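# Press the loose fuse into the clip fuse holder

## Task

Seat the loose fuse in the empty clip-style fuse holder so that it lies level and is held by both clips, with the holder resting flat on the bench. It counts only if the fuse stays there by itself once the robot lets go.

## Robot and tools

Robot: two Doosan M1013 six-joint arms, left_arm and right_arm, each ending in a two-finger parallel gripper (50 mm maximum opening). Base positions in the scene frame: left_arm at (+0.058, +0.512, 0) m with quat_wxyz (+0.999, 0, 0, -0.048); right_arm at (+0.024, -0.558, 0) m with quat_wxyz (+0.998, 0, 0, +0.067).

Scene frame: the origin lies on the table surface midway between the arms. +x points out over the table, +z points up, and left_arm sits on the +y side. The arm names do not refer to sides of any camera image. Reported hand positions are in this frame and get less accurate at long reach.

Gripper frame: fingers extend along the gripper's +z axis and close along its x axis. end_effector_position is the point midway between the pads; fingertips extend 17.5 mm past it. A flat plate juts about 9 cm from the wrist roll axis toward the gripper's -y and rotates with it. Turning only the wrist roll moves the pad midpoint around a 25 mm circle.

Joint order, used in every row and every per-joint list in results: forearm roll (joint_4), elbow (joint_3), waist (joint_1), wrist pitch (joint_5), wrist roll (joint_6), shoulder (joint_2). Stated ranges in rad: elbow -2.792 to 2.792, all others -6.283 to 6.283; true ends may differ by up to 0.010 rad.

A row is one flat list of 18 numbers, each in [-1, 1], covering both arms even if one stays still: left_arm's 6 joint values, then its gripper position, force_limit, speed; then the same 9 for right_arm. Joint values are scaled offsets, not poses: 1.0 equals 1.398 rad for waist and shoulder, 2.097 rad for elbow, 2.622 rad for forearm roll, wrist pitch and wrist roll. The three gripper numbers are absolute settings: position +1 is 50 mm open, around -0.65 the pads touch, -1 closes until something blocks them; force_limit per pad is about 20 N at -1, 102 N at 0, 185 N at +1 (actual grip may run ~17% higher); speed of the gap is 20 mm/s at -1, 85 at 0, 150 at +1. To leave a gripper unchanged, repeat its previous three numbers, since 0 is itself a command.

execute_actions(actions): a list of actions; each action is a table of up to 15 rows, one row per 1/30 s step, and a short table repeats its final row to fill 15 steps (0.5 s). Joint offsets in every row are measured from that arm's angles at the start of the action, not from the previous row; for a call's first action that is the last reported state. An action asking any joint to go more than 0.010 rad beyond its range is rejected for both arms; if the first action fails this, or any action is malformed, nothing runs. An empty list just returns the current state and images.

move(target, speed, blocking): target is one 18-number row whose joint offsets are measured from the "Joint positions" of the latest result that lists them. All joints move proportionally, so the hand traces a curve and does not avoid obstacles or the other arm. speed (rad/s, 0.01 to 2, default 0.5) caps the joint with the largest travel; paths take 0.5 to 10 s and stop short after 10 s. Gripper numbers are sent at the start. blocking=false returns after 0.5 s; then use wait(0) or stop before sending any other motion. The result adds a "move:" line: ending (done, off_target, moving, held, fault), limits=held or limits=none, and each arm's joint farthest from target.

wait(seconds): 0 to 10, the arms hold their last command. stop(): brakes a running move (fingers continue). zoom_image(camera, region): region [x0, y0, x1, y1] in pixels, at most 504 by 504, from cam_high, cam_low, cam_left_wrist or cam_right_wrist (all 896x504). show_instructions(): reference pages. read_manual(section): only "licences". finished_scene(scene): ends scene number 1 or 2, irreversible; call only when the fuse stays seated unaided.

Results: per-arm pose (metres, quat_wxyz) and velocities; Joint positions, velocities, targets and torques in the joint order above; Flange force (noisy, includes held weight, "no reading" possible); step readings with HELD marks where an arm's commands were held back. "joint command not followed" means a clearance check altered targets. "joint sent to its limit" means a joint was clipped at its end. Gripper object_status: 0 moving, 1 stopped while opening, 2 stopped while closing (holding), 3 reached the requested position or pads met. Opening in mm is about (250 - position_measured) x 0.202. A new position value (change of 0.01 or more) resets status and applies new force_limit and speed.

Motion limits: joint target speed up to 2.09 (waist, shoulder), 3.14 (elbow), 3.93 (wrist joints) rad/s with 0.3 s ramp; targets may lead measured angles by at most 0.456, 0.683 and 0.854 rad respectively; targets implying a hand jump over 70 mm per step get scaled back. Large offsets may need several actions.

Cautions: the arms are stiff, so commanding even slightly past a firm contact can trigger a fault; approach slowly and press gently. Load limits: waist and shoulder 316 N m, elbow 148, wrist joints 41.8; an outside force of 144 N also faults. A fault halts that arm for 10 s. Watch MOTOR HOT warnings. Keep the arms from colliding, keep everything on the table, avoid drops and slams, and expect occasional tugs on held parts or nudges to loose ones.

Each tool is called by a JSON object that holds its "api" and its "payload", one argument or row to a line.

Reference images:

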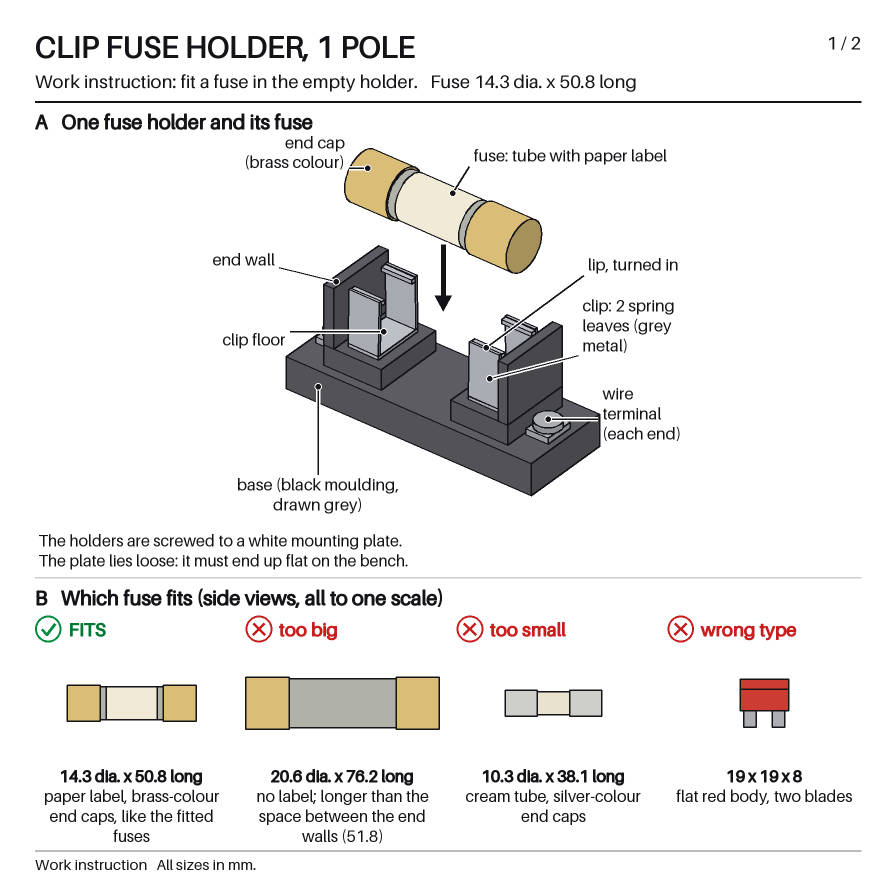

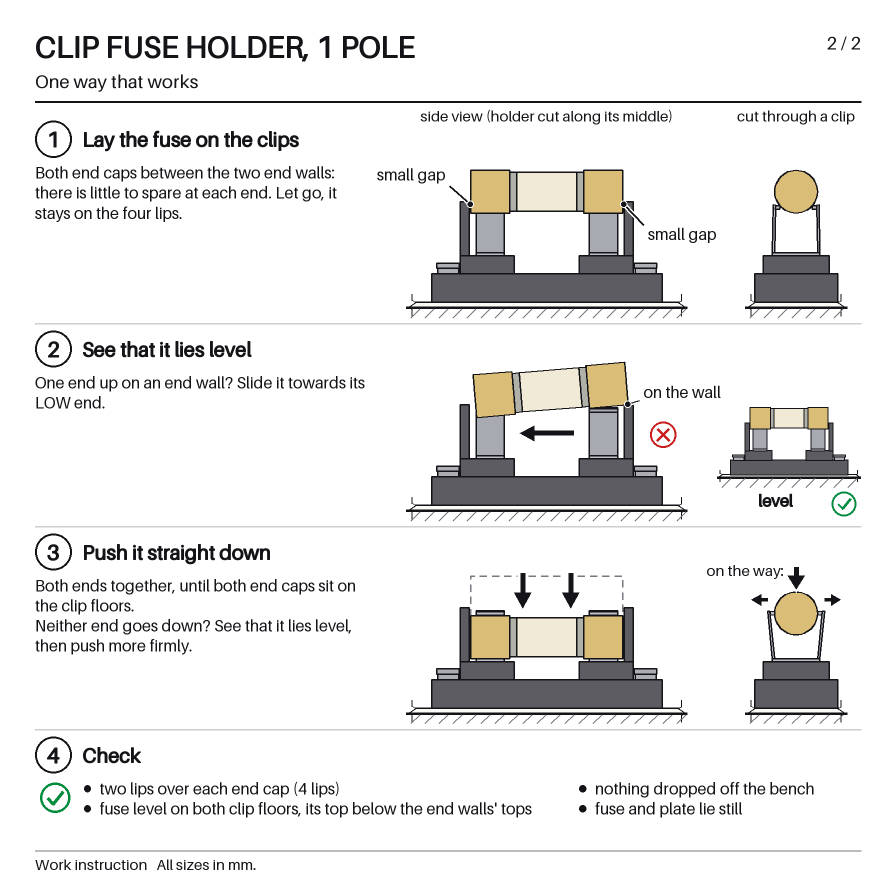

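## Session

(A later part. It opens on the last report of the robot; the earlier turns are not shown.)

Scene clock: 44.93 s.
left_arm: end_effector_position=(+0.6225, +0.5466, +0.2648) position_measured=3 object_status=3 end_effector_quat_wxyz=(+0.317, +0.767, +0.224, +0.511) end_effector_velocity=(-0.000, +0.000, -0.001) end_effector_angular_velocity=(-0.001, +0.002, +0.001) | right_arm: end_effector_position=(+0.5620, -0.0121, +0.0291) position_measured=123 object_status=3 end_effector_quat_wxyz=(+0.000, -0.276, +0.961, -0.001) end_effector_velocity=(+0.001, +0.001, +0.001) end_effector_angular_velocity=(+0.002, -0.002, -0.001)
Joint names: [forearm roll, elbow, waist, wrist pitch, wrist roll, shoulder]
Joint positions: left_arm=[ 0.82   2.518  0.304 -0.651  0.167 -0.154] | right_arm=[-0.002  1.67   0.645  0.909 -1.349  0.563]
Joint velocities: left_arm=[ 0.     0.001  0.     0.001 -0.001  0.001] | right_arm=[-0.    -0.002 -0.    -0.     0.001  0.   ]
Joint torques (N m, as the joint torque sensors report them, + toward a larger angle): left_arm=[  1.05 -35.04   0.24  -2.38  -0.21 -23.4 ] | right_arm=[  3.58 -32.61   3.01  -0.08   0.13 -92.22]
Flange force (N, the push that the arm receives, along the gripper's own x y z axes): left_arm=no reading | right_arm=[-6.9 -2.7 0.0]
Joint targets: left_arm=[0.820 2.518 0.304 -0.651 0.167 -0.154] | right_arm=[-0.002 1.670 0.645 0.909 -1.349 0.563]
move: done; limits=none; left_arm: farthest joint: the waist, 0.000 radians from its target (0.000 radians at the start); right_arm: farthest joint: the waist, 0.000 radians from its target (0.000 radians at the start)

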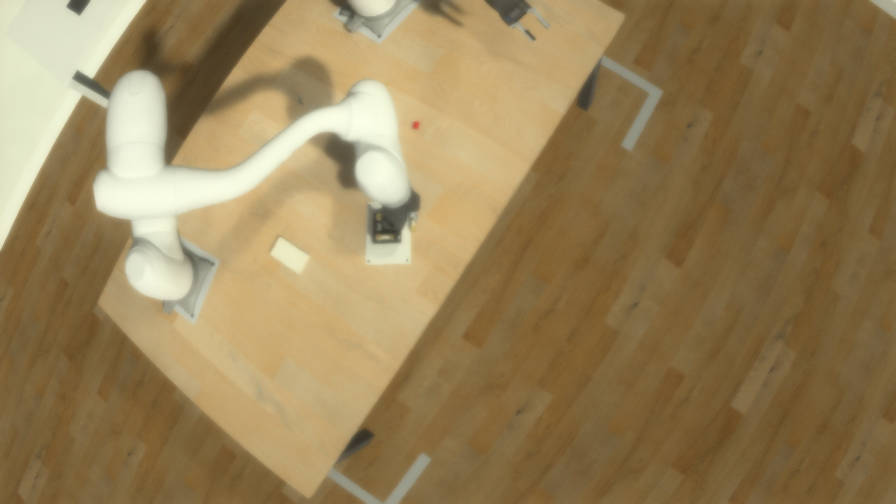

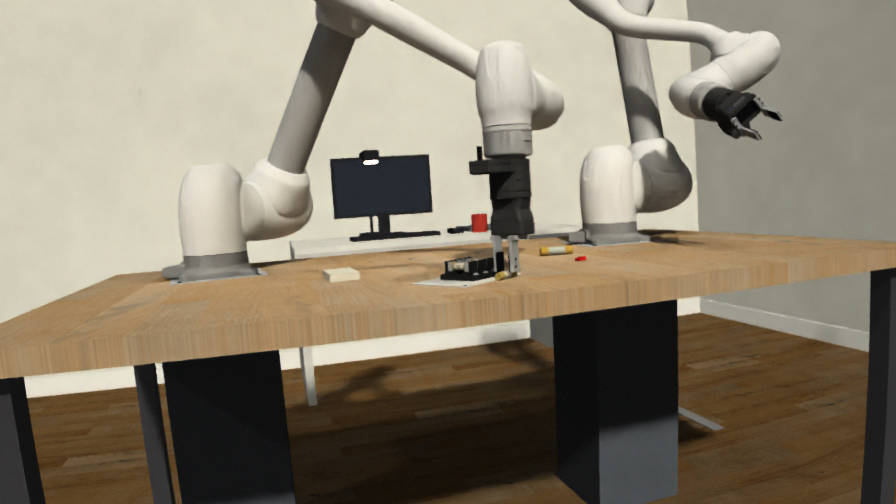

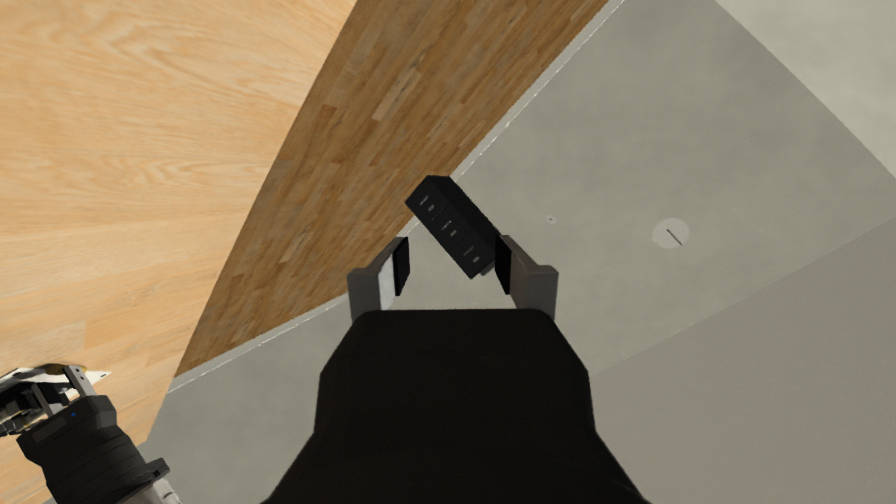

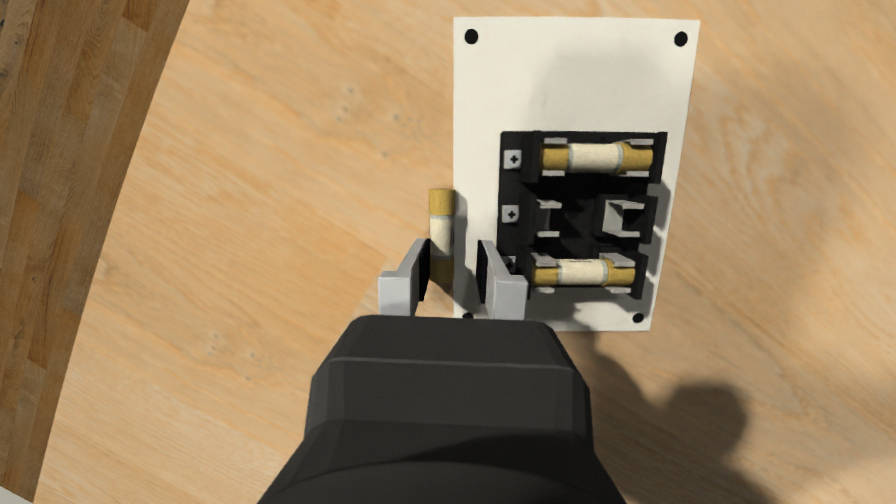

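{"api": "move", "payload": {
  "target": [0,0,0,0,0,0,1,0,0,0,-0.0048,-0.0133,0.0016,-0.0071,0.0042,0.2,-0.6,0],
  "speed": 0.04
}}

{"api": "move", "payload": {
  "target": [0,0,0,0,0,0,1,0,0,0,0.0016,0,-0.0038,0,0.0047,0.2,-0.6,0],
  "speed": 0.02
}}

{"api": "zoom_image", "payload": {
  "camera": "cam_right_wrist",
  "region": [380, 140, 580, 310]
}}

{"api": "zoom_image", "payload": {
  "camera": "cam_low",
  "region": [430, 230, 550, 295]
}}

Scene clock: 50.30 s.
left_arm: end_effector_position=(+0.6225, +0.5466, +0.2648) position_measured=3 object_status=3 end_effector_quat_wxyz=(+0.317, +0.767, +0.224, +0.511) end_effector_velocity=(-0.000, -0.000, -0.000) end_effector_angular_velocity=(+0.000, +0.000, -0.001) | right_arm: end_effector_position=(+0.5757, -0.0188, +0.0290) position_measured=123 object_status=3 end_effector_quat_wxyz=(+0.000, -0.276, +0.961, -0.001) end_effector_velocity=(-0.000, +0.000, -0.000) end_effector_angular_velocity=(-0.000, +0.000, -0.001)
Joint names: [forearm roll, elbow, waist, wrist pitch, wrist roll, shoulder]
Joint positions: left_arm=[ 0.82   2.518  0.304 -0.651  0.167 -0.154] | right_arm=[-0.002  1.66   0.627  0.913 -1.368  0.569]
Joint velocities: left_arm=[ 0.001  0.    -0.     0.    -0.    -0.   ] | right_arm=[-0.     0.     0.    -0.     0.001  0.   ]
Joint torques (N m, as the joint torque sensors report them, + toward a larger angle): left_arm=[  0.96 -34.77   0.21  -2.38  -0.21 -21.08] | right_arm=[  3.59 -32.17   1.99  -0.02   0.15 -92.41]
Flange force (N, the push that the arm receives, along the gripper's own x y z axes): left_arm=no reading | right_arm=[-6.7 -1.0 -0.3]
Joint targets: left_arm=[0.820 2.518 0.304 -0.651 0.167 -0.154] | right_arm=[-0.002 1.660 0.627 0.913 -1.368 0.569]
move: done; limits=none; left_arm: farthest joint: the waist, 0.000 radians from its target (0.000 radians at the start); right_arm: farthest joint: the waist, 0.000 radians from its target (0.019 radians at the start)

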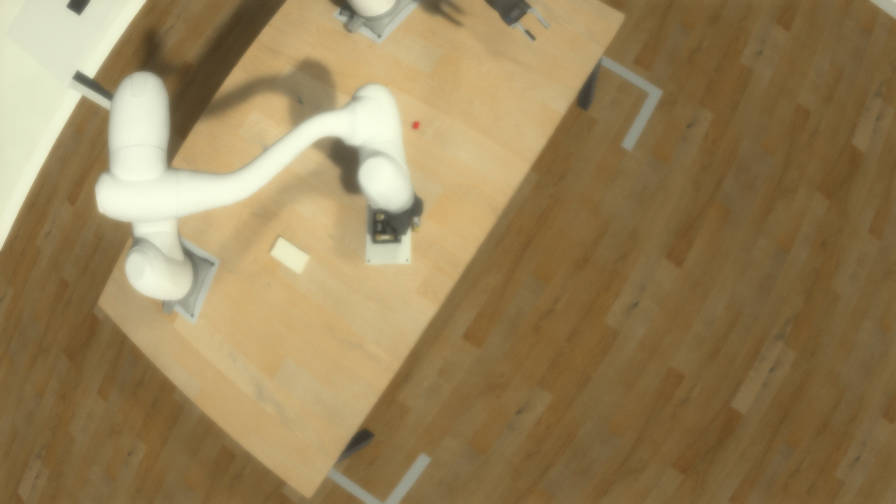

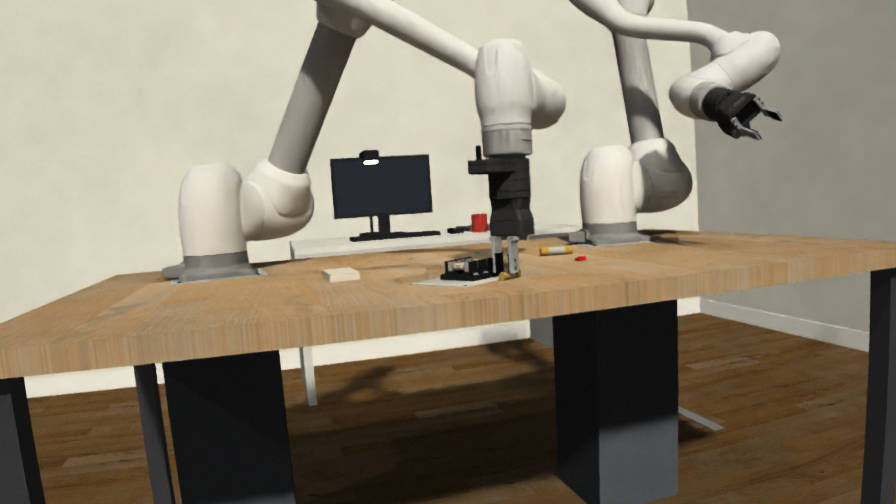

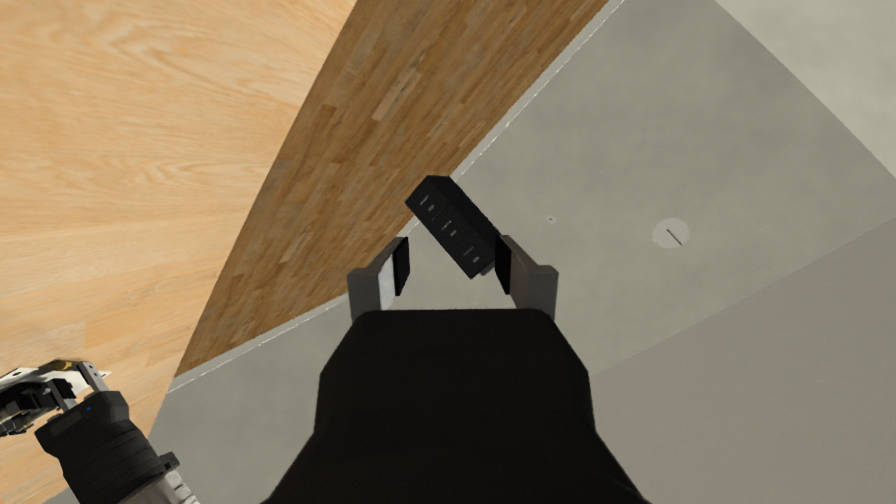

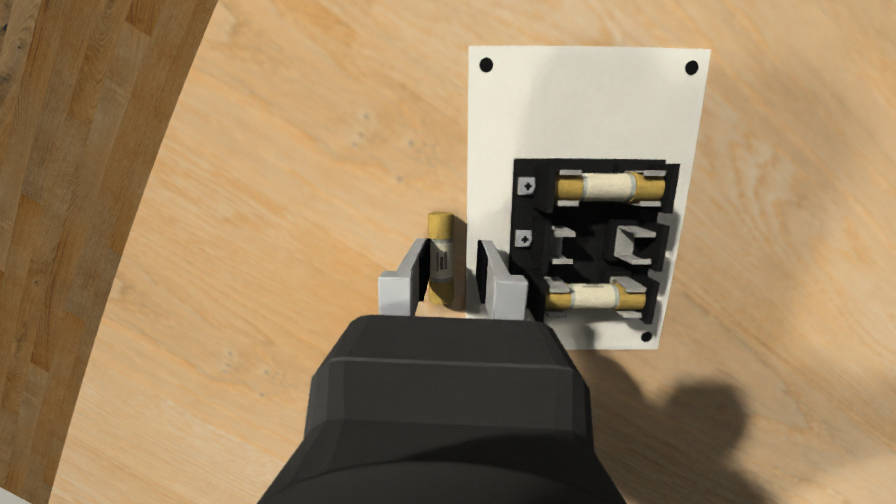

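Scene clock: 51.03 s.
left_arm: end_effector_position=(+0.6225, +0.5466, +0.2648) position_measured=3 object_status=3 end_effector_quat_wxyz=(+0.317, +0.767, +0.224, +0.511) end_effector_velocity=(+0.000, -0.000, -0.000) end_effector_angular_velocity=(+0.001, -0.000, -0.001) | right_arm: end_effector_position=(+0.5757, -0.0188, +0.0224) position_measured=123 object_status=3 end_effector_quat_wxyz=(+0.000, -0.276, +0.961, -0.001) end_effector_velocity=(+0.000, +0.000, -0.000) end_effector_angular_velocity=(+0.000, -0.000, +0.001)
Joint names: [forearm roll, elbow, waist, wrist pitch, wrist roll, shoulder]
Joint positions: left_arm=[ 0.82   2.518  0.304 -0.651  0.167 -0.154] | right_arm=[-0.002  1.663  0.627  0.903 -1.368  0.576]
Joint velocities: left_arm=[ 0.    -0.    -0.    -0.     0.001  0.   ] | right_arm=[ 0.    -0.    -0.    -0.    -0.001  0.   ]
Joint torques (N m, as the joint torque sensors report them, + toward a larger angle): left_arm=[  1.21 -35.08   1.59  -2.57  -0.1  -21.85] | right_arm=[  3.58 -32.12   1.09  -0.1    0.15 -94.19]
Flange force (N, the push that the arm receives, along the gripper's own x y z axes): left_arm=no reading | right_arm=[-8.2 0.2 1.0]
Joint targets: left_arm=[0.820 2.518 0.304 -0.651 0.167 -0.154] | right_arm=[-0.002 1.663 0.627 0.903 -1.368 0.576]
move: done; limits=none; left_arm: farthest joint: the waist, 0.000 radians from its target (0.000 radians at the start); right_arm: farthest joint: the waist, 0.000 radians from its target (0.000 radians at the start)

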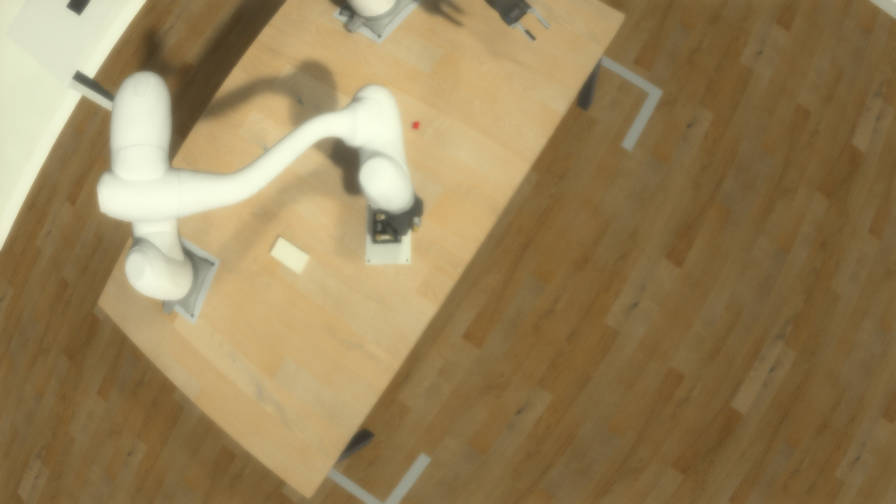

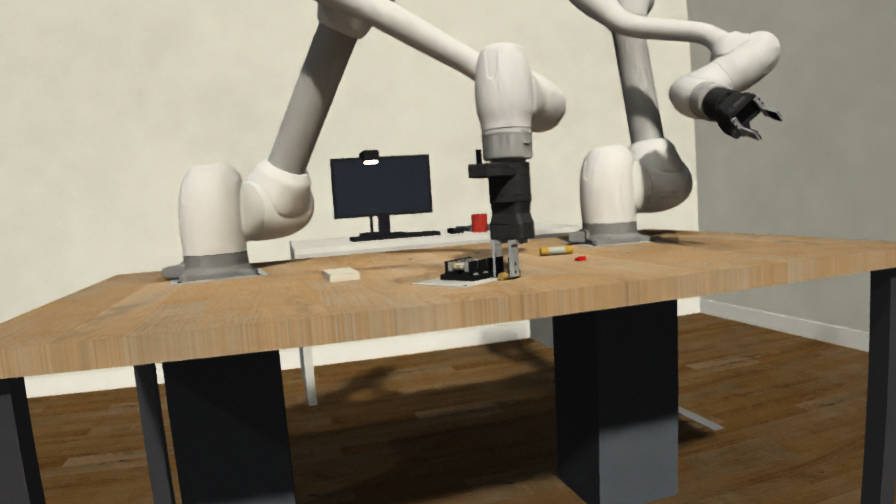

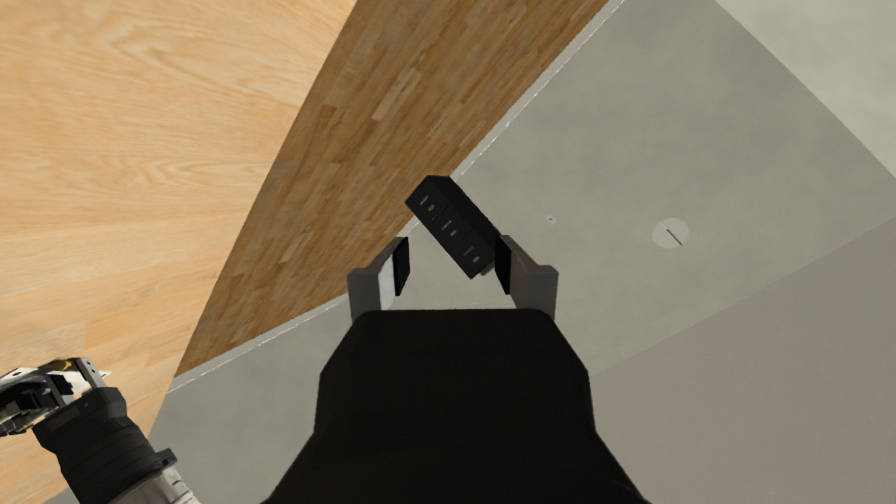

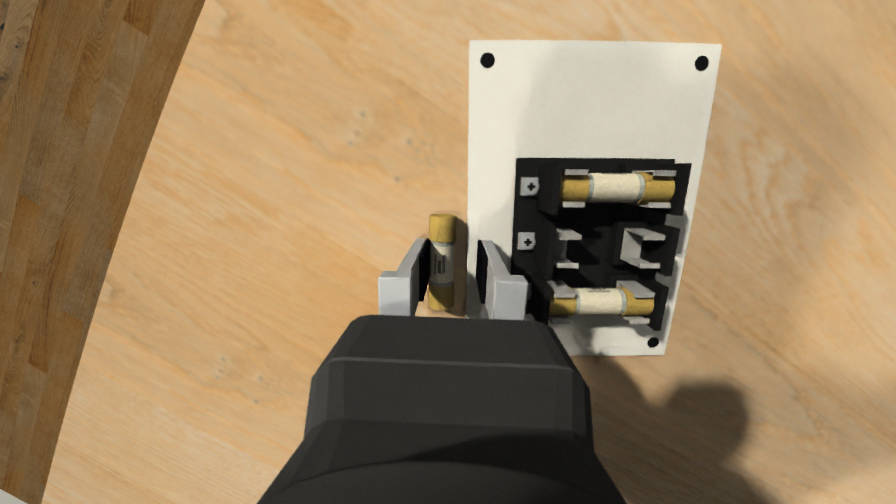

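Region (380, 140, 580, 310) of cam_right_wrist's 896x504 image, scaled by 2.520, with more detail than that image has; it fills the top 428 rows of this view, and the rest is white.

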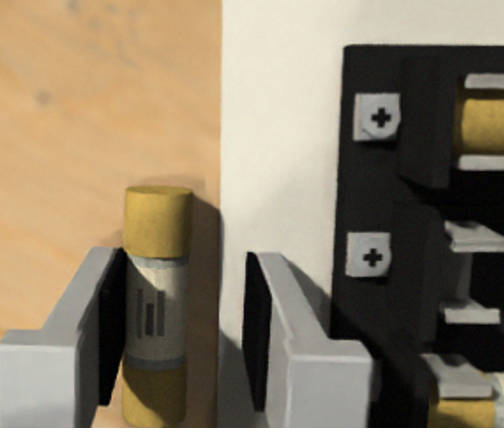

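Region (430, 230, 550, 295) of cam_low's 896x504 image, scaled by 4.200, with more detail than that image has; it fills the top 273 rows of this view, and the rest is white.

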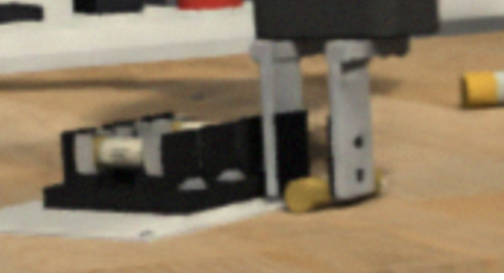

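{"api": "move", "payload": {
  "target": [0,0,0,0,0,0,1,0,0,0,0,0,0,0,0,-1,-0.5,-0.7]
}}

{"api": "zoom_image", "payload": {
  "camera": "cam_right_wrist",
  "region": [400, 140, 720, 330]
}}

Scene clock: 54.57 s.
left_arm: end_effector_position=(+0.6225, +0.5466, +0.2648) position_measured=3 object_status=3 end_effector_quat_wxyz=(+0.317, +0.767, +0.224, +0.511) end_effector_velocity=(-0.000, -0.000, -0.000) end_effector_angular_velocity=(-0.000, -0.000, +0.000) | right_arm: end_effector_position=(+0.5757, -0.0188, +0.0224) position_measured=191 object_status=2 end_effector_quat_wxyz=(+0.000, -0.276, +0.961, -0.001) end_effector_velocity=(+0.001, -0.001, +0.000) end_effector_angular_velocity=(+0.000, -0.001, -0.001)
Joint names: [forearm roll, elbow, waist, wrist pitch, wrist roll, shoulder]
Joint positions: left_arm=[ 0.82   2.518  0.304 -0.651  0.167 -0.154] | right_arm=[-0.002  1.663  0.627  0.903 -1.368  0.576]
Joint velocities: left_arm=[-0.001  0.    -0.     0.     0.001 -0.   ] | right_arm=[-0.001 -0.    -0.001 -0.     0.    -0.   ]
Joint torques (N m, as the joint torque sensors report them, + toward a larger angle): left_arm=[  1.02 -35.52  -0.15  -2.66  -0.35 -22.9 ] | right_arm=[  3.39 -33.14   3.25  -0.24  -0.11 -93.57]
Flange force (N, the push that the arm receives, along the gripper's own x y z axes): left_arm=no reading | right_arm=[-5.7 -2.9 0.9]
Joint targets: left_arm=[0.820 2.518 0.304 -0.651 0.167 -0.154] | right_arm=[-0.002 1.663 0.627 0.903 -1.368 0.576]
move: done; limits=none; left_arm: farthest joint: the waist, 0.000 radians from its target (0.000 radians at the start); right_arm: farthest joint: the waist, 0.000 radians from its target (0.000 radians at the start)

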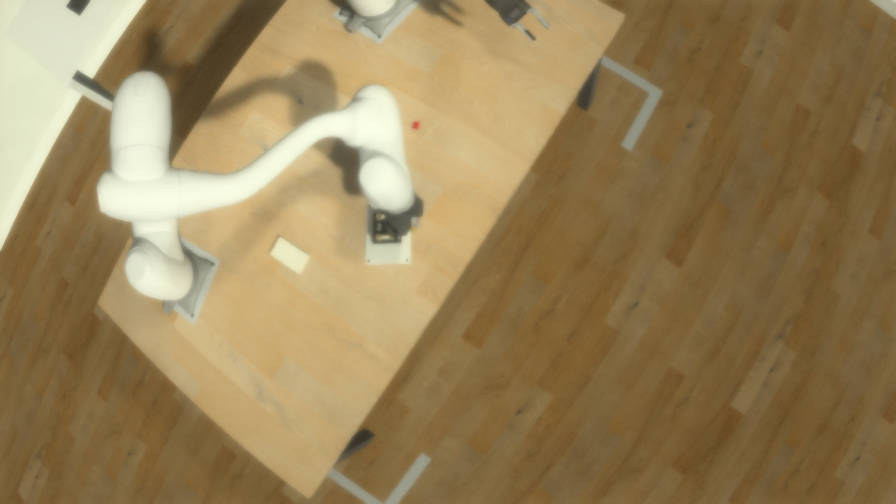

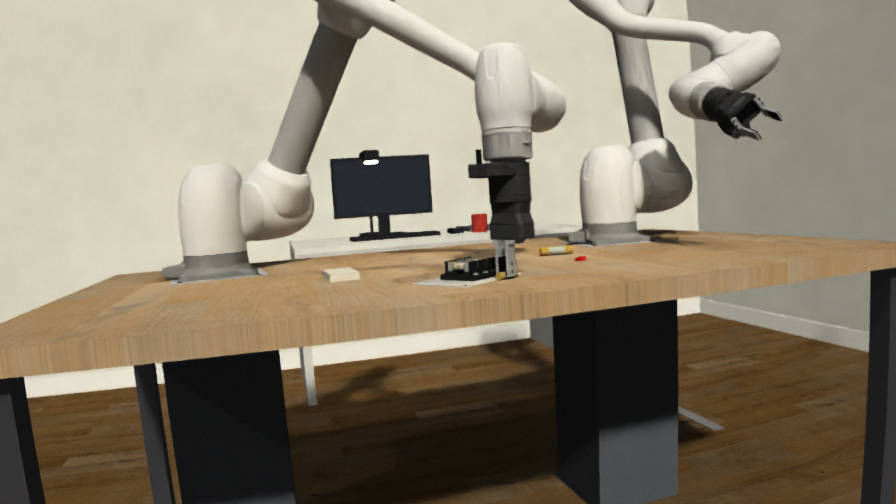

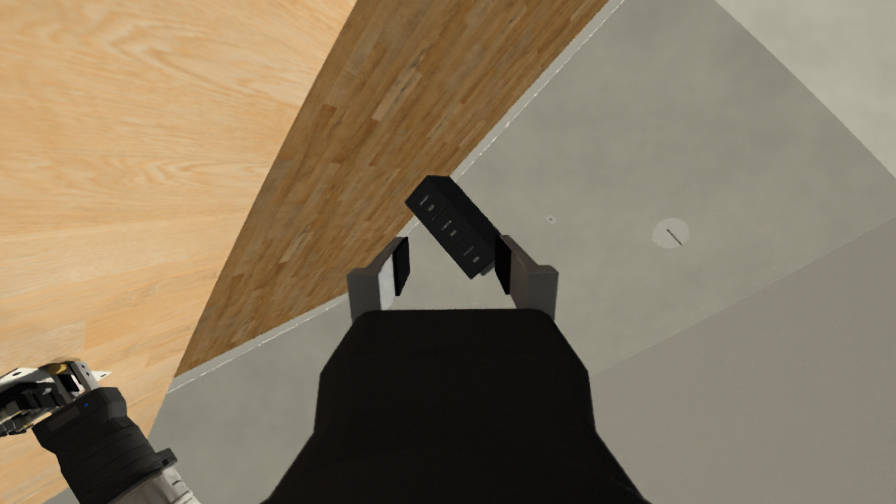

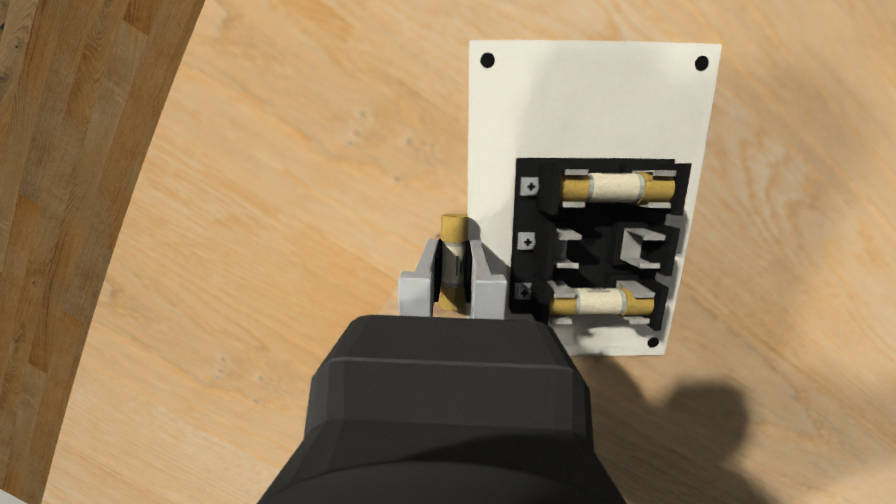

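Region (400, 140, 720, 330) of cam_right_wrist's 896x504 image, scaled by 1.575, with more detail than that image has; it fills the top 299 rows of this view, and the rest is white.

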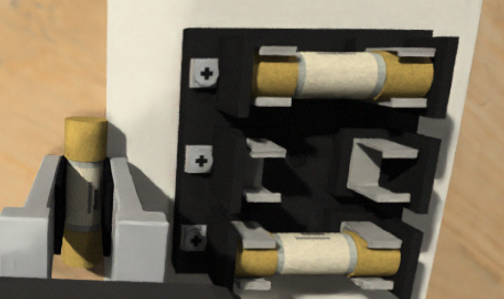

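{"api": "move", "payload": {
  "target": [0,0,0,0,0,0,1,0,0,0,-0.0129,0,0.0275,0,-0.0322,-1,-0.5,-0.7],
  "speed": 0.12
}}

{"api": "move", "payload": {
  "target": [0,0,0,0,0,0,1,0,0,0,0.0546,-0.0252,-0.0196,0.5856,-0.0454,-1,-0.5,-0.7],
  "speed": 0.9
}}

{"api": "zoom_image", "payload": {
  "camera": "cam_right_wrist",
  "region": [350, 150, 560, 330]
}}

{"api": "zoom_image", "payload": {
  "camera": "cam_low",
  "region": [410, 220, 530, 295]
}}

Scene clock: 60.87 s.
left_arm: end_effector_position=(+0.6225, +0.5466, +0.2648) position_measured=3 object_status=3 end_effector_quat_wxyz=(+0.317, +0.767, +0.224, +0.511) end_effector_velocity=(+0.000, -0.000, +0.000) end_effector_angular_velocity=(+0.002, -0.000, -0.001) | right_arm: end_effector_position=(+0.5757, -0.0188, +0.0695) position_measured=191 object_status=2 end_effector_quat_wxyz=(+0.000, -0.276, +0.961, -0.001) end_effector_velocity=(-0.000, -0.000, -0.000) end_effector_angular_velocity=(-0.001, +0.000, -0.002)
Joint names: [forearm roll, elbow, waist, wrist pitch, wrist roll, shoulder]
Joint positions: left_arm=[ 0.82   2.518  0.304 -0.651  0.167 -0.154] | right_arm=[-0.002  1.636  0.627  0.975 -1.368  0.531]
Joint velocities: left_arm=[ 0.001 -0.001 -0.001  0.001  0.001  0.   ] | right_arm=[-0.001  0.001 -0.    -0.     0.002 -0.   ]
Joint torques (N m, as the joint torque sensors report them, + toward a larger angle): left_arm=[  1.05 -35.42   2.01  -2.46  -0.29 -22.18] | right_arm=[  3.44 -34.78   2.87  -0.07   0.18 -90.91]
Flange force (N, the push that the arm receives, along the gripper's own x y z axes): left_arm=no reading | right_arm=[-5.4 -2.4 0.2]
Joint targets: left_arm=[0.820 2.518 0.304 -0.651 0.167 -0.154] | right_arm=[-0.002 1.636 0.627 0.975 -1.368 0.531]
move: done; limits=none; left_arm: farthest joint: the waist, 0.000 radians from its target (0.000 radians at the start); right_arm: farthest joint: the waist, 0.000 radians from its target (0.000 radians at the start)

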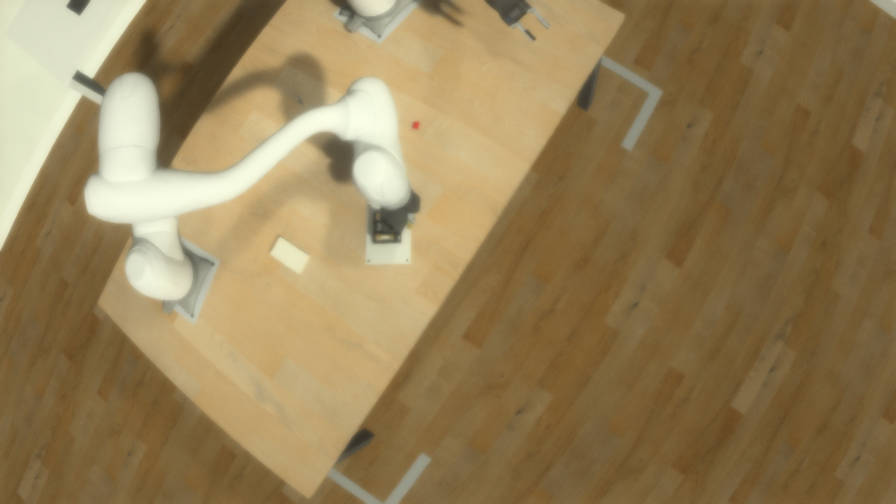

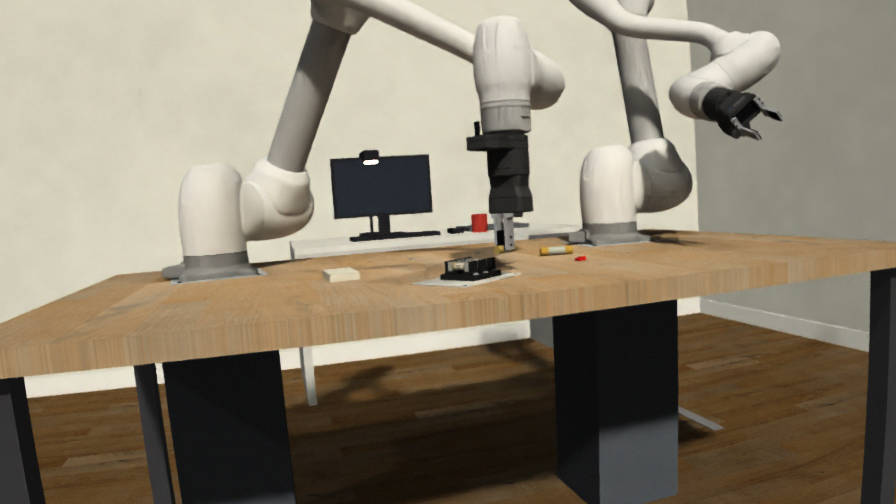

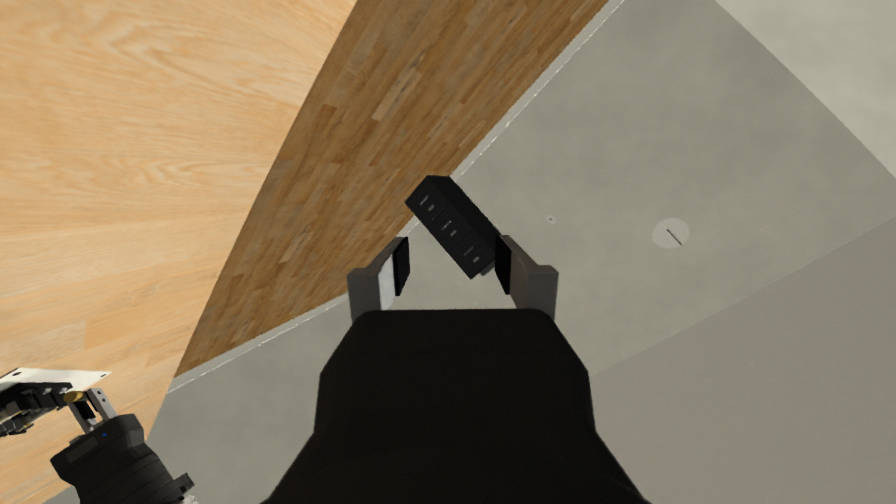

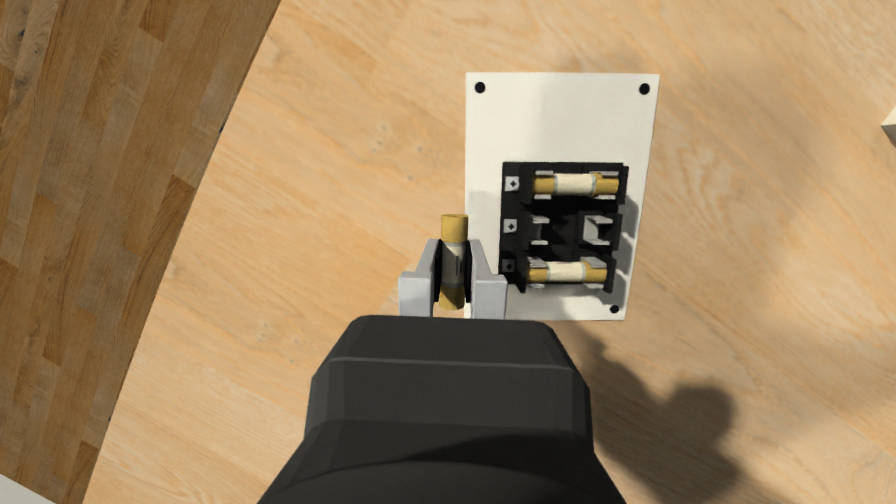

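Scene clock: 63.07 s.
left_arm: end_effector_position=(+0.6225, +0.5466, +0.2648) position_measured=3 object_status=3 end_effector_quat_wxyz=(+0.317, +0.767, +0.224, +0.511) end_effector_velocity=(-0.000, +0.000, +0.000) end_effector_angular_velocity=(-0.001, -0.001, +0.001) | right_arm: end_effector_position=(+0.5225, -0.0641, +0.0651) position_measured=191 object_status=2 end_effector_quat_wxyz=(+0.001, +0.484, +0.875, -0.000) end_effector_velocity=(-0.001, -0.001, -0.001) end_effector_angular_velocity=(-0.001, +0.001, -0.000)
Joint names: [forearm roll, elbow, waist, wrist pitch, wrist roll, shoulder]
Joint positions: left_arm=[ 0.82   2.518  0.304 -0.651  0.167 -0.154] | right_arm=[-0.002  1.75   0.592  0.924  0.168  0.467]
Joint velocities: left_arm=[-0.001  0.     0.001 -0.001  0.    -0.   ] | right_arm=[ 0.     0.002  0.    -0.     0.    -0.   ]
Joint torques (N m, as the joint torque sensors report them, + toward a larger angle): left_arm=[  1.03 -34.9    1.69  -2.62  -0.32 -20.96] | right_arm=[  3.31 -34.69   1.41   0.02   0.04 -84.28]
Flange force (N, the push that the arm receives, along the gripper's own x y z axes): left_arm=no reading | right_arm=[-1.4 2.8 1.8]
Joint targets: left_arm=[0.820 2.518 0.304 -0.651 0.167 -0.154] | right_arm=[-0.002 1.750 0.592 0.924 0.168 0.467]
move: done; limits=none; left_arm: farthest joint: the waist, 0.000 radians from its target (0.000 radians at the start); right_arm: farthest joint: the waist, 0.000 radians from its target (0.035 radians at the start)

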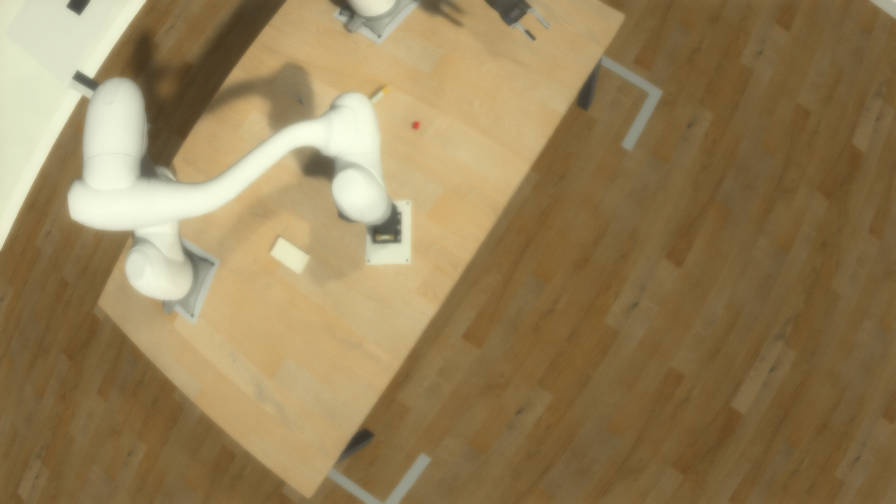

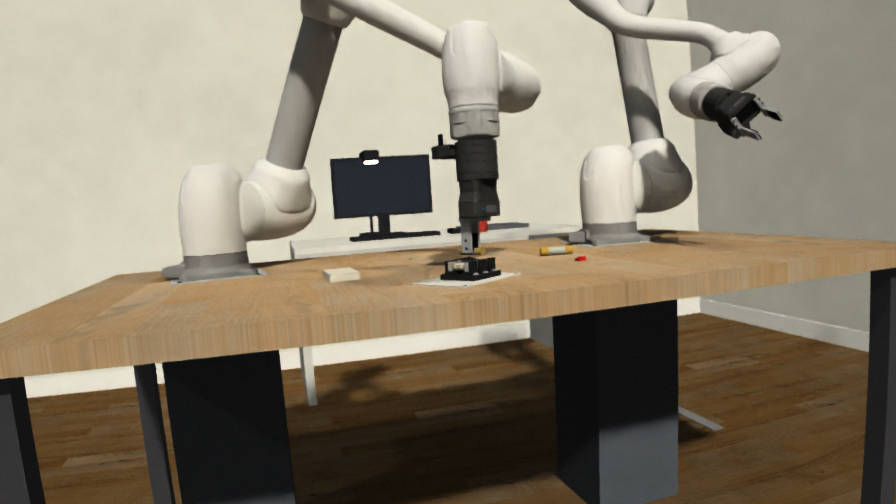

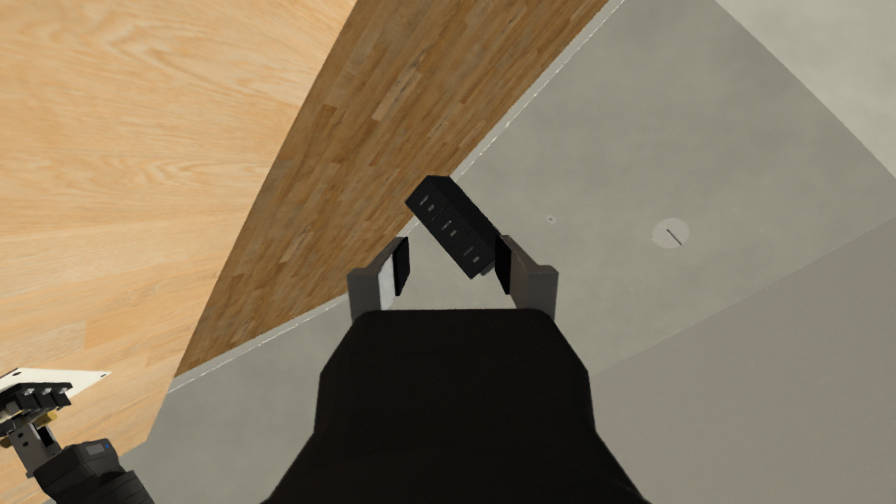

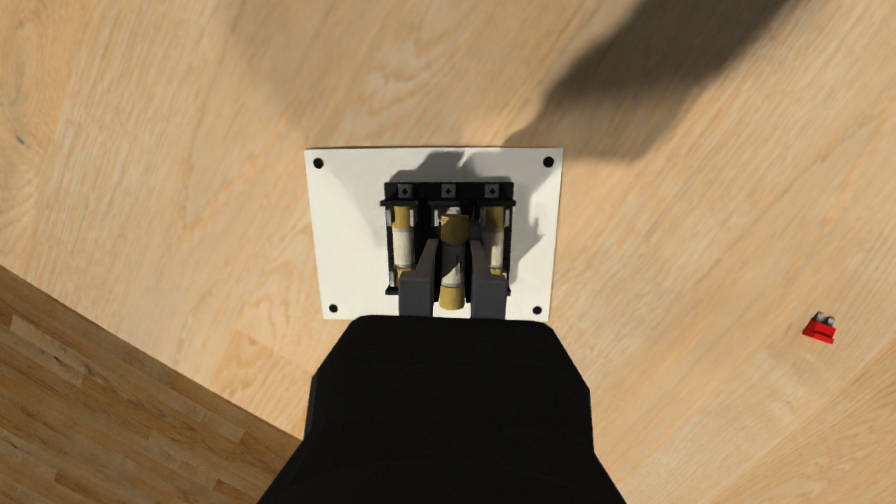

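Region (350, 150, 560, 330) of cam_right_wrist's 896x504 image, scaled by 2.400, with more detail than that image has; it fills the top 432 rows of this view, and the rest is white.

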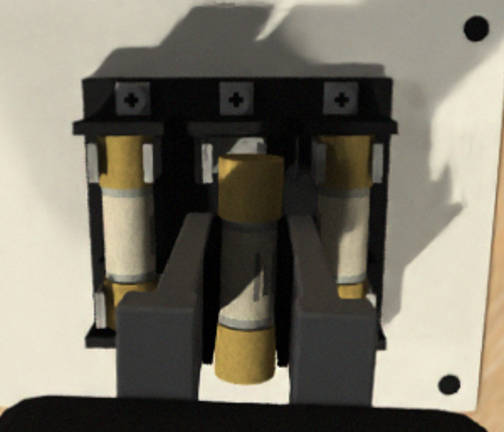

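Region (410, 220, 530, 295) of cam_low's 896x504 image, scaled by 4.200, with more detail than that image has; it fills the top 315 rows of this view, and the rest is white.

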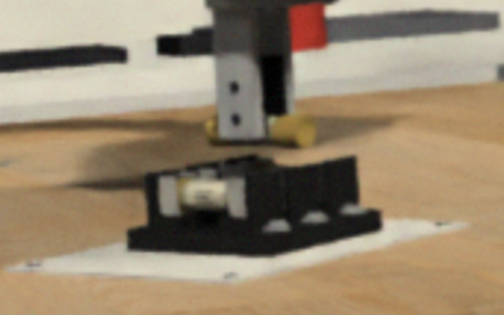

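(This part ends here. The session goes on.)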